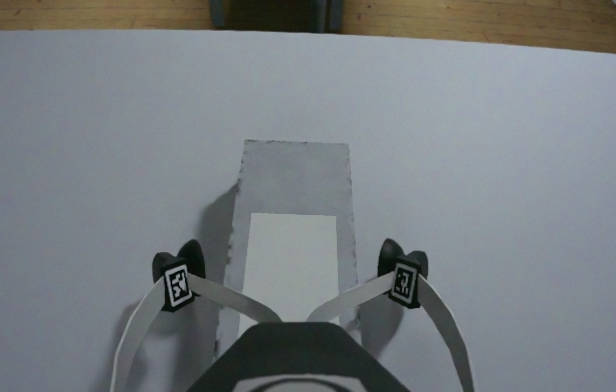

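>>> execute_actions:
  actions:
    - {"r1":{"joints":{"lift_m":1.04,"arm_m":0.0},"pace":"fast"},"r2":{"base":{"strafe_m":-0.075},"joints":{"lift_m":1.04}}}
  cameras: []

>>> execute_actions:
  actions:
    - {"r1":{"base":{"strafe_m":-0.75},"joints":{"lift_m":0.35,"gripper_m":0.062},"pace":"fast"},"r2":{"base":{"translate_m":0.2},"joints":{"arm_m":0.22}}}
  cameras: ["r2_wrist_camera","r2_head_camera"]

Scene clock: 187.00 s.
r1.base_odometry: x=+1.133 y=+0.065 heading=+1.139 (m, m, rad; r1's odometry frame)
r1.turned_by_wheels: +0.000 (rad since the last result)
r1.turned_by_imu: +0.000 (rad since the last result)
r1.base_tilt: forward=+0.0 right=-0.4 (deg)
r1.lidar_m: 0.43 0.47 0.96 2.39 2.52 1.08 1.04 1.11 2.43 2.35 0.63 0.44
r1.base_status: not commanded
r1.joint_positions: lift_m=+1.040 arm_m=+0.003 wrist_yaw_rad=+0.000 wrist_pitch_rad=+0.902 wrist_roll_rad=+0.000 gripper_m=+0.100
r1.joint_status: all done
r1.motor_effort: lift_m=+23(25) arm_m=-9(9) wrist_yaw_rad=+0(2) wrist_pitch_rad=-6(7) wrist_roll_rad=-2(2) gripper_m=-1(1) wheel_0=+0(0) wheel_1=+2(2) wheel_2=+0(0) (%)
r1.hand_pose: x=+0.3524 y=-0.0875 z=+0.9918 quat_wxyz=(+0.900, +0.000, +0.436, +0.000) (m; r1's base frame)
r1.wrist_depth_mm: 473 484 496 449 517 525 539 / 421 427 430 433 449 455 466 / 375 377 382 392 394 404 407 / 349 353 357 362 364 366 370 / 946 891 891 946 854 960 960 / 1138 1118 1118 1138 1160 1182 1205 / 1060 1098 1118 - 1138 1118 1118
r2.base_odometry: x=+1.261 y=+1.261 heading=-0.530 (m, m, rad; r2's odometry frame)
r2.turned_by_wheels: +0.000 (rad since the last result)
r2.turned_by_imu: +0.000 (rad since the last result)
r2.base_tilt: forward=+0.1 right=-0.2 (deg)
r2.lidar_m: 0.52 0.53 1.09 2.16 2.27 3.11 0.94 0.99 2.64 2.57 1.10 0.55
r2.base_status: done
r2.joint_positions: lift_m=+1.040 arm_m=+0.002 wrist_yaw_rad=+0.000 wrist_pitch_rad=+0.901 wrist_roll_rad=+0.012 gripper_m=+0.120
r2.joint_status: all done
r2.motor_effort: lift_m=+22(23) arm_m=+0(1) wrist_yaw_rad=+0(0) wrist_pitch_rad=-3(3) wrist_roll_rad=-3(2) gripper_m=+0(1) wheel_0=+1(9) wheel_1=-2(8) wheel_2=+0(2) (%)
r2.hand_pose: x=+0.3516 y=-0.0874 z=+0.9918 quat_wxyz=(+0.900, +0.005, +0.435, -0.002) (m; r2's base frame)
r2.wrist_depth_mm: 609 603 597 530 580 564 525 / 508 504 500 492 484 480 580 / 436 430 427 424 418 421 424 / 778 788 798 809 820 842 854 / 946 960 976 1008 960 1025 1060 / 1182 1160 1138 1182 1182 1182 1182 / 1138 1098 1138 108 1118 1098 1098
pictures: none
No camera images: the call's "cameras" was empty. Leave "cameras" out to get every camera's image.

Scene clock: 190.47 s.
r1.base_odometry: x=+1.814 y=-0.249 heading=+1.139 (m, m, rad; r1's odometry frame)
r1.turned_by_wheels: +0.000 (rad since the last result)
r1.turned_by_imu: +0.004 (rad since the last result)
r1.base_tilt: forward=+0.0 right=-0.4 (deg)
r1.lidar_m: 0.43 0.46 0.63 2.65 1.51 1.14 1.80 2.25 1.66 1.59 0.92 0.69
r1.base_status: done
r1.joint_positions: lift_m=+0.350 arm_m=+0.003 wrist_yaw_rad=+0.000 wrist_pitch_rad=+0.901 wrist_roll_rad=+0.000 gripper_m=+0.062
r1.joint_status: all done
r1.motor_effort: lift_m=+18(19) arm_m=-9(9) wrist_yaw_rad=-2(1) wrist_pitch_rad=-4(6) wrist_roll_rad=-2(1) gripper_m=-3(3) wheel_0=-1(6) wheel_1=+2(8) wheel_2=+1(2) (%)
r1.hand_pose: x=+0.3524 y=-0.0874 z=+0.3021 quat_wxyz=(+0.900, +0.000, +0.436, +0.000) (m; r1's base frame)
r1.wrist_depth_mm: 436 442 436 436 433 439 439 / 500 500 500 504 504 500 504 / 574 574 574 580 580 591 597 / 597 597 603 609 627 634 647 / 535 549 554 559 569 580 580 / 492 496 198 508 496 525 530 / 459 459 473 - 484 480 480
r2.base_odometry: x=+1.433 y=+1.160 heading=-0.529 (m, m, rad; r2's odometry frame)
r2.turned_by_wheels: +0.000 (rad since the last result)
r2.turned_by_imu: +0.002 (rad since the last result)
r2.base_tilt: forward=+0.1 right=-0.2 (deg)
r2.lidar_m: 0.32 0.33 0.48 2.18 2.26 3.12 1.15 1.23 2.65 2.07 0.49 0.34
r2.base_status: done
r2.joint_positions: lift_m=+1.040 arm_m=+0.219 wrist_yaw_rad=+0.000 wrist_pitch_rad=+0.901 wrist_roll_rad=+0.012 gripper_m=+0.120
r2.joint_status: all done
r2.motor_effort: lift_m=+22(22) arm_m=+8(5) wrist_yaw_rad=+0(0) wrist_pitch_rad=-4(4) wrist_roll_rad=-2(2) gripper_m=-2(2) wheel_0=+5(9) wheel_1=+2(6) wheel_2=-1(11) (%)
r2.hand_pose: x=+0.5686 y=-0.0874 z=+0.9918 quat_wxyz=(+0.900, +0.005, +0.436, -0.003) (m; r2's base frame)
r2.wrist_depth_mm: 1042 - - - - - - / 976 500 492 492 484 473 1808 / 433 430 424 421 415 413 410 / 379 375 373 317 366 362 359 / 336 334 330 283 325 324 322 / 304 296 286 255 265 286 290 / 277 270 272 108 268 263 265
pictures: r2_head_camera, r2_wrist_camera
camera_calibration (this result's frames):
r2_wrist_camera: T_world_to_cam=[[-0.0445897, -0.998816, -0.0194419, -0.0470823], [-0.781681, 0.0470016, -0.621905, 1.12774], [0.622083, -0.0125332, -0.782851, 0.654326], [0, 0, 0, 1]] pos_world=[0.472386, -0.0918311, 1.21267]
Images, in order (width x height): r2_head_camera 420x560, r2_wrist_camera 616x392.

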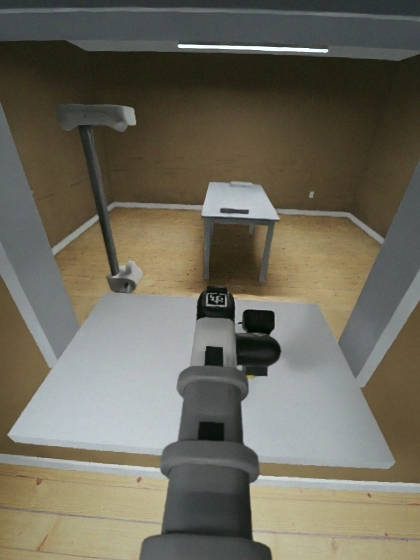

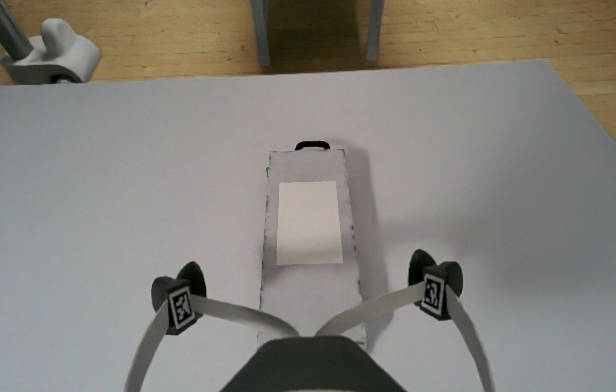

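>>> execute_actions:
  actions:
    - {"r1":{"base":{"translate_m":-2.0},"joints":{"wrist_pitch_rad":0.35,"lift_m":0.78},"pace":"max"},"r2":{"joints":{"arm_m":0.285,"lift_m":1.0,"gripper_m":0.1}}}
  cameras: ["r2_wrist_camera","r1_head_left_camera"]

Scene clock: 195.87 s.
r1.base_odometry: x=+0.976 y=-2.065 heading=+1.139 (m, m, rad; r1's odometry frame)
r1.turned_by_wheels: +0.000 (rad since the last result)
r1.turned_by_imu: -0.002 (rad since the last result)
r1.base_tilt: forward=-0.1 right=-0.3 (deg)
r1.lidar_m: 2.44 0.61 0.44 0.40 0.43 0.62 1.63 1.70 1.62 1.56 1.63 2.27
r1.base_status: done
r1.joint_positions: lift_m=+0.780 arm_m=+0.003 wrist_yaw_rad=+0.000 wrist_pitch_rad=+0.352 wrist_roll_rad=+0.000 gripper_m=+0.062
r1.joint_status: all done
r1.motor_effort: lift_m=+21(25) arm_m=-9(9) wrist_yaw_rad=-2(2) wrist_pitch_rad=-6(11) wrist_roll_rad=+1(2) gripper_m=-2(2) wheel_0=+1(6) wheel_1=+0(5) wheel_2=+1(13) (%)
r1.hand_pose: x=+0.4442 y=-0.0874 z=+0.8587 quat_wxyz=(+0.985, +0.000, +0.175, +0.000) (m; r1's base frame)
r1.wrist_depth_mm: - - - - - - - / - - - - - - - / - - - - - - - / - - - - - - - / 1618 1708 1708 1756 1808 1808 1863 / 809 1397 200 1366 1308 1464 1464 / 842 1138 1229 - 1229 1182 1205
r2.base_odometry: x=+1.433 y=+1.160 heading=-0.529 (m, m, rad; r2's odometry frame)
r2.turned_by_wheels: +0.000 (rad since the last result)
r2.turned_by_imu: +0.001 (rad since the last result)
r2.base_tilt: forward=+0.1 right=-0.2 (deg)
r2.lidar_m: 0.32 0.33 0.50 2.14 2.26 3.11 1.14 1.20 2.65 2.07 0.49 0.33
r2.base_status: not commanded
r2.joint_positions: lift_m=+1.000 arm_m=+0.284 wrist_yaw_rad=+0.000 wrist_pitch_rad=+0.901 wrist_roll_rad=+0.012 gripper_m=+0.100
r2.joint_status: all done
r2.motor_effort: lift_m=+17(20) arm_m=+8(4) wrist_yaw_rad=+0(1) wrist_pitch_rad=-4(4) wrist_roll_rad=-2(1) gripper_m=-2(2) wheel_0=+5(5) wheel_1=+2(2) wheel_2=-2(1) (%)
r2.hand_pose: x=+0.6335 y=-0.0874 z=+0.9522 quat_wxyz=(+0.900, +0.005, +0.436, -0.003) (m; r2's base frame)
r2.wrist_depth_mm: - - - - - - - / - 430 427 424 418 413 407 / 375 370 368 364 359 355 353 / 327 322 320 268 315 314 312 / 291 289 286 238 281 279 278 / 262 259 198 214 206 252 251 / 238 233 235 108 231 227 229
pictures: r1_head_left_camera, r2_wrist_camera
camera_calibration (this result's frames):
r2_wrist_camera: T_world_to_cam=[[-0.044678, -0.998812, -0.0194392, -0.0449174], [-0.781713, 0.0470697, -0.621859, 1.15388], [0.622036, -0.0125875, -0.782888, 0.583003], [0, 0, 0, 1]] pos_world=[0.537347, -0.0918383, 1.1731]
Images, in order (width x height): r1_head_left_camera 420x672, r2_wrist_camera 616x392.

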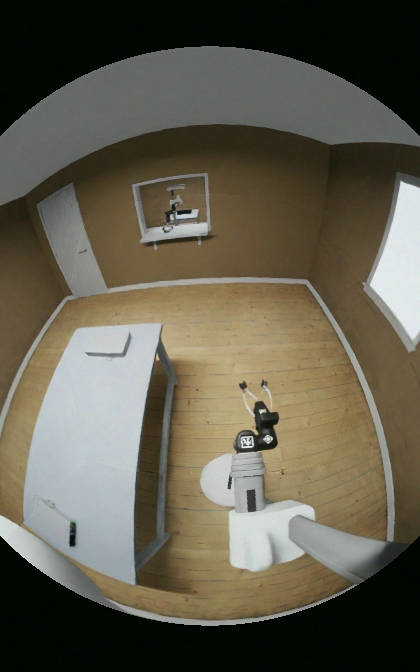

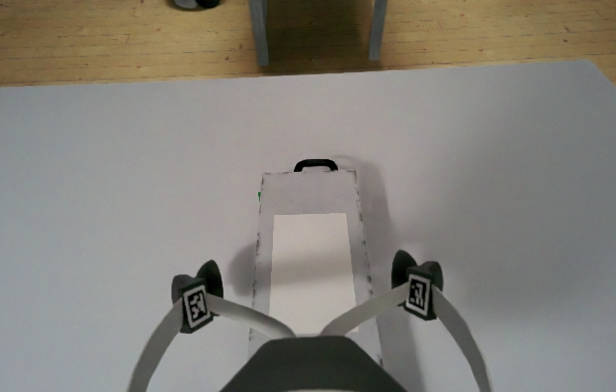

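>>> execute_actions:
  actions:
    - {"r1":{"base":{"rotate_rad":1.54},"joints":{"wrist_roll_rad":0.33},"pace":"fast"},"r2":{"joints":{"lift_m":0.989,"gripper_m":0.06}}}
  cameras: ["r2_wrist_camera","r1_head_camera"]

Scene clock: 197.97 s.
r1.base_odometry: x=+0.976 y=-2.065 heading=+2.679 (m, m, rad; r1's odometry frame)
r1.turned_by_wheels: +1.540 (rad since the last result)
r1.turned_by_imu: +1.559 (rad since the last result)
r1.base_tilt: forward=-0.1 right=-0.3 (deg)
r1.lidar_m: 0.42 0.41 0.58 1.64 1.68 1.65 1.55 1.61 2.22 2.46 0.61 0.45
r1.base_status: done
r1.joint_positions: lift_m=+0.780 arm_m=+0.003 wrist_yaw_rad=+0.000 wrist_pitch_rad=+0.352 wrist_roll_rad=+0.330 gripper_m=+0.062
r1.joint_status: all done
r1.motor_effort: lift_m=+21(21) arm_m=-9(9) wrist_yaw_rad=-3(3) wrist_pitch_rad=-6(7) wrist_roll_rad=-1(5) gripper_m=-1(3) wheel_0=-2(5) wheel_1=+1(7) wheel_2=+0(7) (%)
r1.hand_pose: x=+0.4443 y=-0.0874 z=+0.8587 quat_wxyz=(+0.971, +0.162, +0.173, -0.029) (m; r1's base frame)
r1.wrist_depth_mm: - - - - - - - / - - - - - 778 627 / - - - 759 627 535 477 / - 750 621 530 459 402 366 / 574 525 436 402 345 325 300 / 452 397 198 319 270 271 272 / 355 317 314 - 263 991 976
r2.base_odometry: x=+1.433 y=+1.160 heading=-0.529 (m, m, rad; r2's odometry frame)
r2.turned_by_wheels: +0.000 (rad since the last result)
r2.turned_by_imu: +0.000 (rad since the last result)
r2.base_tilt: forward=+0.1 right=-0.2 (deg)
r2.lidar_m: 0.31 0.34 0.48 2.18 2.28 3.10 1.14 1.22 2.66 2.07 0.47 0.34
r2.base_status: not commanded
r2.joint_positions: lift_m=+0.989 arm_m=+0.284 wrist_yaw_rad=-0.001 wrist_pitch_rad=+0.902 wrist_roll_rad=+0.012 gripper_m=+0.060
r2.joint_status: all done
r2.motor_effort: lift_m=+18(17) arm_m=+7(7) wrist_yaw_rad=+2(2) wrist_pitch_rad=-6(7) wrist_roll_rad=-2(0) gripper_m=-7(8) wheel_0=+5(5) wheel_1=+1(2) wheel_2=-1(1) (%)
r2.hand_pose: x=+0.6333 y=-0.0875 z=+0.9410 quat_wxyz=(+0.900, +0.005, +0.436, -0.003) (m; r2's base frame)
r2.wrist_depth_mm: - - - - - - - / 413 410 404 402 397 392 387 / 353 351 349 343 342 338 334 / 310 307 304 252 300 298 294 / 277 274 271 224 266 265 264 / 249 246 196 202 194 239 239 / 226 220 223 108 220 216 218
pictures: r1_head_camera, r2_wrist_camera
camera_calibration (this result's frames):
r2_wrist_camera: T_world_to_cam=[[-0.0454383, -0.998779, -0.0193987, -0.04483], [-0.782244, 0.0476514, -0.621147, 1.14648], [0.621313, -0.0130494, -0.783454, 0.575257], [0, 0, 0, 1]] pos_world=[0.537375, -0.0918999, 1.16195]
Images, in order (width x height): r1_head_camera 420x560, r2_wrist_camera 616x392.

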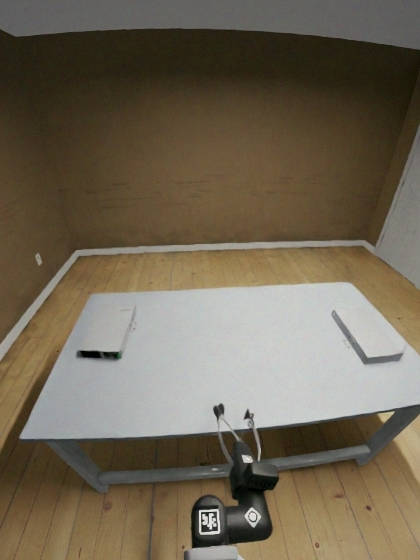

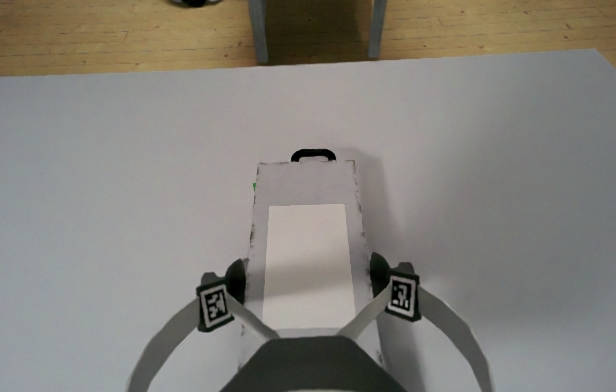

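>>> execute_actions:
  actions:
    - {"r1":{"base":{"strafe_m":0.45},"joints":{"arm_m":0.18,"lift_m":0.74},"pace":"fast"},"r2":{"joints":{"lift_m":0.985,"gripper_m":-0.02}}}
  cameras: ["r1_wrist_camera","r1_head_camera"]

Scene clock: 200.60 s.
r1.base_odometry: x=+0.776 y=-2.468 heading=+2.679 (m, m, rad; r1's odometry frame)
r1.turned_by_wheels: +0.000 (rad since the last result)
r1.turned_by_imu: -0.001 (rad since the last result)
r1.base_tilt: forward=-0.1 right=-0.4 (deg)
r1.lidar_m: 0.41 0.41 1.23 1.18 1.24 1.66 1.57 1.63 2.19 2.91 0.61 0.45
r1.base_status: done
r1.joint_positions: lift_m=+0.740 arm_m=+0.178 wrist_yaw_rad=+0.000 wrist_pitch_rad=+0.352 wrist_roll_rad=+0.330 gripper_m=+0.062
r1.joint_status: all done
r1.motor_effort: lift_m=+19(20) arm_m=+9(8) wrist_yaw_rad=-2(2) wrist_pitch_rad=-6(7) wrist_roll_rad=+3(0) gripper_m=-2(1) wheel_0=+0(9) wheel_1=+0(14) wheel_2=-1(2) (%)
r1.hand_pose: x=+0.6201 y=-0.0874 z=+0.8189 quat_wxyz=(+0.971, +0.162, +0.173, -0.029) (m; r1's base frame)
r1.wrist_depth_mm: - - - - - - - / - - - - - 634 544 / - - 723 564 508 430 379 / - - 377 359 375 325 297 / 1921 404 338 329 282 263 248 / 1618 324 199 258 220 220 208 / 289 258 253 - 207 187 182
r2.base_odometry: x=+1.433 y=+1.160 heading=-0.529 (m, m, rad; r2's odometry frame)
r2.turned_by_wheels: +0.000 (rad since the last result)
r2.turned_by_imu: +0.001 (rad since the last result)
r2.base_tilt: forward=+0.0 right=-0.2 (deg)
r2.lidar_m: 0.32 0.29 0.48 2.15 2.26 3.12 1.12 1.20 2.67 2.06 0.48 0.35
r2.base_status: not commanded
r2.joint_positions: lift_m=+0.985 arm_m=+0.284 wrist_yaw_rad=+0.000 wrist_pitch_rad=+0.907 wrist_roll_rad=+0.012 gripper_m=-0.019
r2.joint_status: all done
r2.motor_effort: lift_m=+19(19) arm_m=+7(8) wrist_yaw_rad=+0(2) wrist_pitch_rad=-20(20) wrist_roll_rad=-2(3) gripper_m=-27(26) wheel_0=+4(4) wheel_1=+2(2) wheel_2=-1(2) (%)
r2.hand_pose: x=+0.6325 y=-0.0874 z=+0.9360 quat_wxyz=(+0.899, +0.005, +0.438, -0.003) (m; r2's base frame)
r2.wrist_depth_mm: - - - - - - - / 399 394 392 387 382 377 373 / 342 340 338 332 330 325 324 / 301 298 294 230 290 287 286 / 268 266 258 204 254 257 256 / 241 239 185 184 180 170 232 / 220 211 210 108 211 213 208
pictures: r1_head_camera, r1_wrist_camera
camera_calibration (this result's frames):
r1_wrist_camera: T_world_to_cam=[[-0.141972, -0.946445, -0.289976, 0.234832], [-0.364419, 0.322343, -0.873667, 1.01549], [0.920349, -0.0183633, -0.390666, -0.0240441], [0, 0, 0, 1]] pos_world=[0.425531, -0.105521, 0.945899]
Images, in order (width x height): r1_head_camera 420x560, r1_wrist_camera 616x392.

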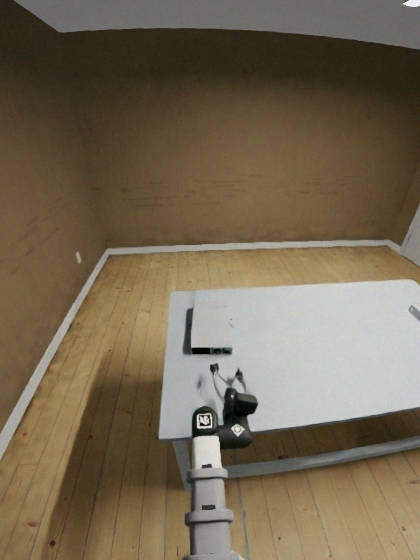

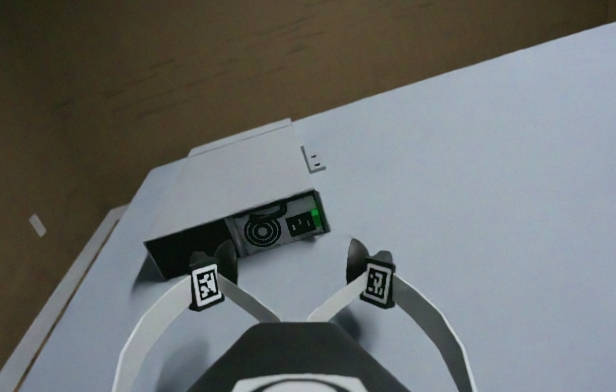

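>>> execute_actions:
  actions:
    - {"r1":{"base":{"rotate_rad":0.03},"joints":{"arm_m":0.225,"lift_m":0.724}},"r2":{"base":{"translate_m":-0.2},"joints":{"lift_m":1.01,"arm_m":0.03}}}
  cameras: ["r1_wrist_camera","r1_head_camera"]

Scene clock: 203.10 s.
r1.base_odometry: x=+0.776 y=-2.468 heading=+2.709 (m, m, rad; r1's odometry frame)
r1.turned_by_wheels: +0.030 (rad since the last result)
r1.turned_by_imu: +0.031 (rad since the last result)
r1.base_tilt: forward=-0.1 right=-0.3 (deg)
r1.lidar_m: 0.41 0.43 1.23 1.17 1.24 1.62 1.56 1.65 2.26 2.91 0.59 0.40
r1.base_status: done
r1.joint_positions: lift_m=+0.724 arm_m=+0.223 wrist_yaw_rad=+0.000 wrist_pitch_rad=+0.352 wrist_roll_rad=+0.330 gripper_m=+0.062
r1.joint_status: all done
r1.motor_effort: lift_m=+18(19) arm_m=+9(12) wrist_yaw_rad=-2(0) wrist_pitch_rad=-7(6) wrist_roll_rad=+2(2) gripper_m=-1(1) wheel_0=+0(3) wheel_1=+1(4) wheel_2=+1(6) (%)
r1.hand_pose: x=+0.6651 y=-0.0874 z=+0.8029 quat_wxyz=(+0.971, +0.162, +0.173, -0.029) (m; r1's base frame)
r1.wrist_depth_mm: - - - - - - - / - - - - - 580 496 / - - 544 452 462 392 349 / 1921 - 332 287 336 297 271 / 1863 377 293 293 257 240 224 / 1537 296 199 236 200 202 189 / 264 236 230 - 189 170 -
r2.base_odometry: x=+1.261 y=+1.261 heading=-0.530 (m, m, rad; r2's odometry frame)
r2.turned_by_wheels: +0.000 (rad since the last result)
r2.turned_by_imu: +0.000 (rad since the last result)
r2.base_tilt: forward=+0.1 right=-0.2 (deg)
r2.lidar_m: 0.43 0.53 1.09 2.16 2.29 3.12 0.95 0.98 2.66 2.55 1.07 0.55
r2.base_status: done
r2.joint_positions: lift_m=+1.010 arm_m=+0.031 wrist_yaw_rad=+0.000 wrist_pitch_rad=+0.907 wrist_roll_rad=+0.012 gripper_m=-0.019
r2.joint_status: all done
r2.motor_effort: lift_m=+26(25) arm_m=-8(10) wrist_yaw_rad=+1(2) wrist_pitch_rad=-21(22) wrist_roll_rad=-3(1) gripper_m=-27(27) wheel_0=-5(7) wheel_1=-2(8) wheel_2=+0(11) (%)
r2.hand_pose: x=+0.3800 y=-0.0875 z=+0.9605 quat_wxyz=(+0.899, +0.005, +0.438, -0.003) (m; r2's base frame)
r2.wrist_depth_mm: 525 525 521 512 504 496 496 / 445 439 436 433 427 421 415 / 382 379 375 370 377 373 377 / 741 759 741 229 798 798 820 / 904 917 904 204 931 1008 1025 / 1138 1078 185 184 180 170 1160 / 1098 1060 1060 108 1042 1060 1042
pictures: r1_head_camera, r1_wrist_camera
camera_calibration (this result's frames):
r1_wrist_camera: T_world_to_cam=[[-0.142003, -0.94644, -0.289977, 0.236603], [-0.364409, 0.322355, -0.873667, 1.01793], [0.920349, -0.0183932, -0.390666, -0.0716505], [0, 0, 0, 1]] pos_world=[0.470486, -0.105523, 0.929953]
Images, in order (width x height): r1_head_camera 420x560, r1_wrist_camera 616x392.

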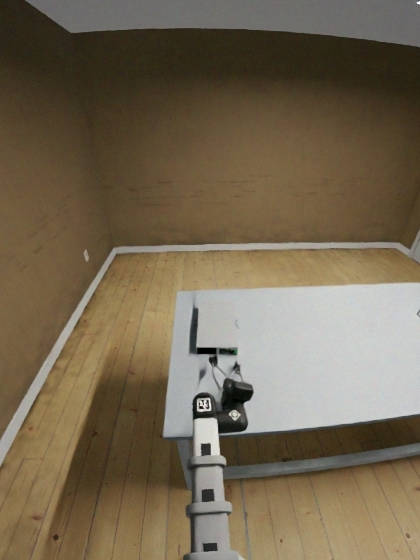

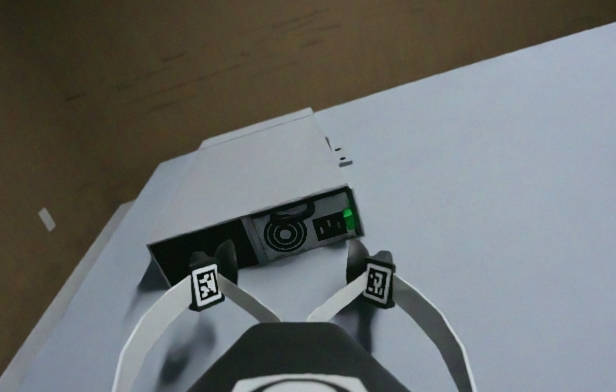

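>>> execute_actions:
  actions:
    - {"r1":{"base":{"strafe_m":-0.017},"joints":{"arm_m":0.26},"pace":"slow"},"r2":{"base":{"rotate_rad":3.11}}}
  cameras: ["r1_wrist_camera","r2_head_camera"]

>>> zoom_image:
  camera: "r1_wrist_camera"
  region: [160, 190, 440, 330]

Scene clock: 206.70 s.
r1.base_odometry: x=+0.783 y=-2.452 heading=+2.709 (m, m, rad; r1's odometry frame)
r1.turned_by_wheels: +0.000 (rad since the last result)
r1.turned_by_imu: +0.001 (rad since the last result)
r1.base_tilt: forward=+0.0 right=-0.4 (deg)
r1.lidar_m: 0.40 0.43 1.24 1.20 1.27 1.64 1.57 1.64 2.28 2.89 0.57 0.43
r1.base_status: done
r1.joint_positions: lift_m=+0.724 arm_m=+0.258 wrist_yaw_rad=+0.000 wrist_pitch_rad=+0.352 wrist_roll_rad=+0.330 gripper_m=+0.062
r1.joint_status: all done
r1.motor_effort: lift_m=+18(18) arm_m=+9(9) wrist_yaw_rad=-2(2) wrist_pitch_rad=-7(6) wrist_roll_rad=+2(1) gripper_m=-4(2) wheel_0=+1(4) wheel_1=+0(2) wheel_2=+0(1) (%)
r1.hand_pose: x=+0.7001 y=-0.0874 z=+0.8029 quat_wxyz=(+0.971, +0.162, +0.173, -0.029) (m; r1's base frame)
r1.wrist_depth_mm: - - - - - - - / - - - - - 569 492 / - - - 477 462 389 349 / - 647 332 298 338 297 271 / 1808 314 256 257 255 241 223 / 931 281 199 235 200 201 189 / 263 236 230 - 187 170 -
r2.base_odometry: x=+1.261 y=+1.261 heading=+2.580 (m, m, rad; r2's odometry frame)
r2.turned_by_wheels: +3.109 (rad since the last result)
r2.turned_by_imu: +3.138 (rad since the last result)
r2.base_tilt: forward=+0.1 right=-0.3 (deg)
r2.lidar_m: 0.44 0.97 2.67 2.52 1.15 0.54 0.53 0.56 1.04 2.18 2.26 3.02
r2.base_status: done
r2.joint_positions: lift_m=+1.010 arm_m=+0.031 wrist_yaw_rad=+0.000 wrist_pitch_rad=+0.906 wrist_roll_rad=+0.012 gripper_m=-0.019
r2.joint_status: not commanded
r2.motor_effort: lift_m=+25(25) arm_m=-8(8) wrist_yaw_rad=-1(2) wrist_pitch_rad=-19(21) wrist_roll_rad=-4(3) gripper_m=-26(27) wheel_0=-3(10) wheel_1=-3(7) wheel_2=-3(8) (%)
r2.hand_pose: x=+0.3802 y=-0.0874 z=+0.9607 quat_wxyz=(+0.899, +0.005, +0.438, -0.002) (m; r2's base frame)
r2.wrist_depth_mm: 842 831 820 842 - - - / 759 778 809 1808 1921 1863 1863 / 1576 1708 1661 1618 1661 1661 1576 / 1464 1464 1499 229 1430 1430 1430 / 1336 1308 1281 204 1255 1281 1255 / 1205 1182 185 184 180 170 1160 / 1098 1060 1042 108 1042 1060 1025
pictures: r1_wrist_camera, r2_head_camera
camera_calibration (this result's frames):
r1_wrist_camera: T_world_to_cam=[[-0.142027, -0.946436, -0.289977, 0.241581], [-0.3644, 0.322365, -0.873667, 1.03068], [0.920348, -0.0184172, -0.390666, -0.103846], [0, 0, 0, 1]] pos_world=[0.505465, -0.105525, 0.929953]
Images, in order (width x height): r1_wrist_camera 616x392, r2_head_camera 420x560.

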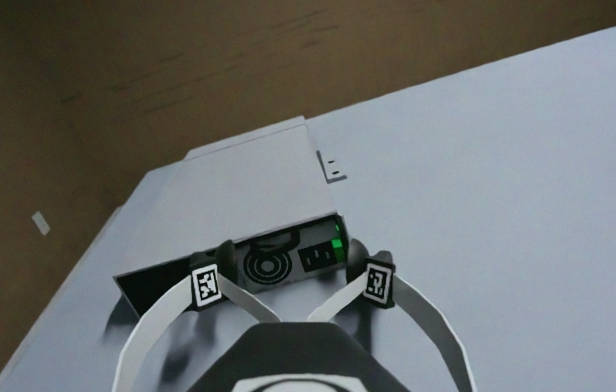

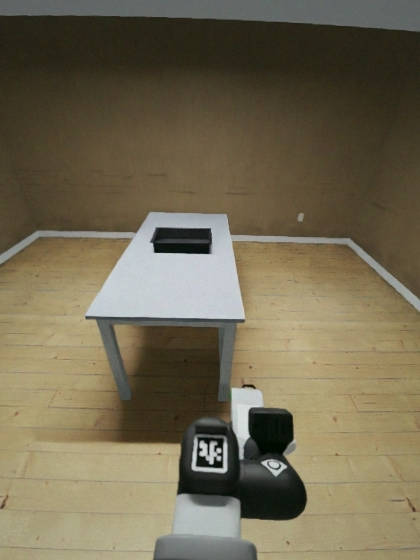

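Region (160, 190, 440, 330) of r1_wrist_camera's 616x392 image, scaled by 1.800.

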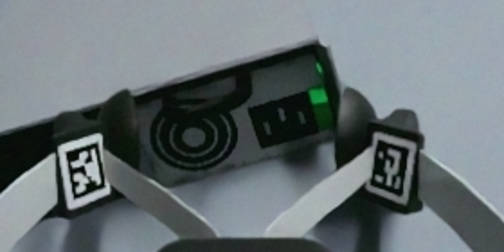

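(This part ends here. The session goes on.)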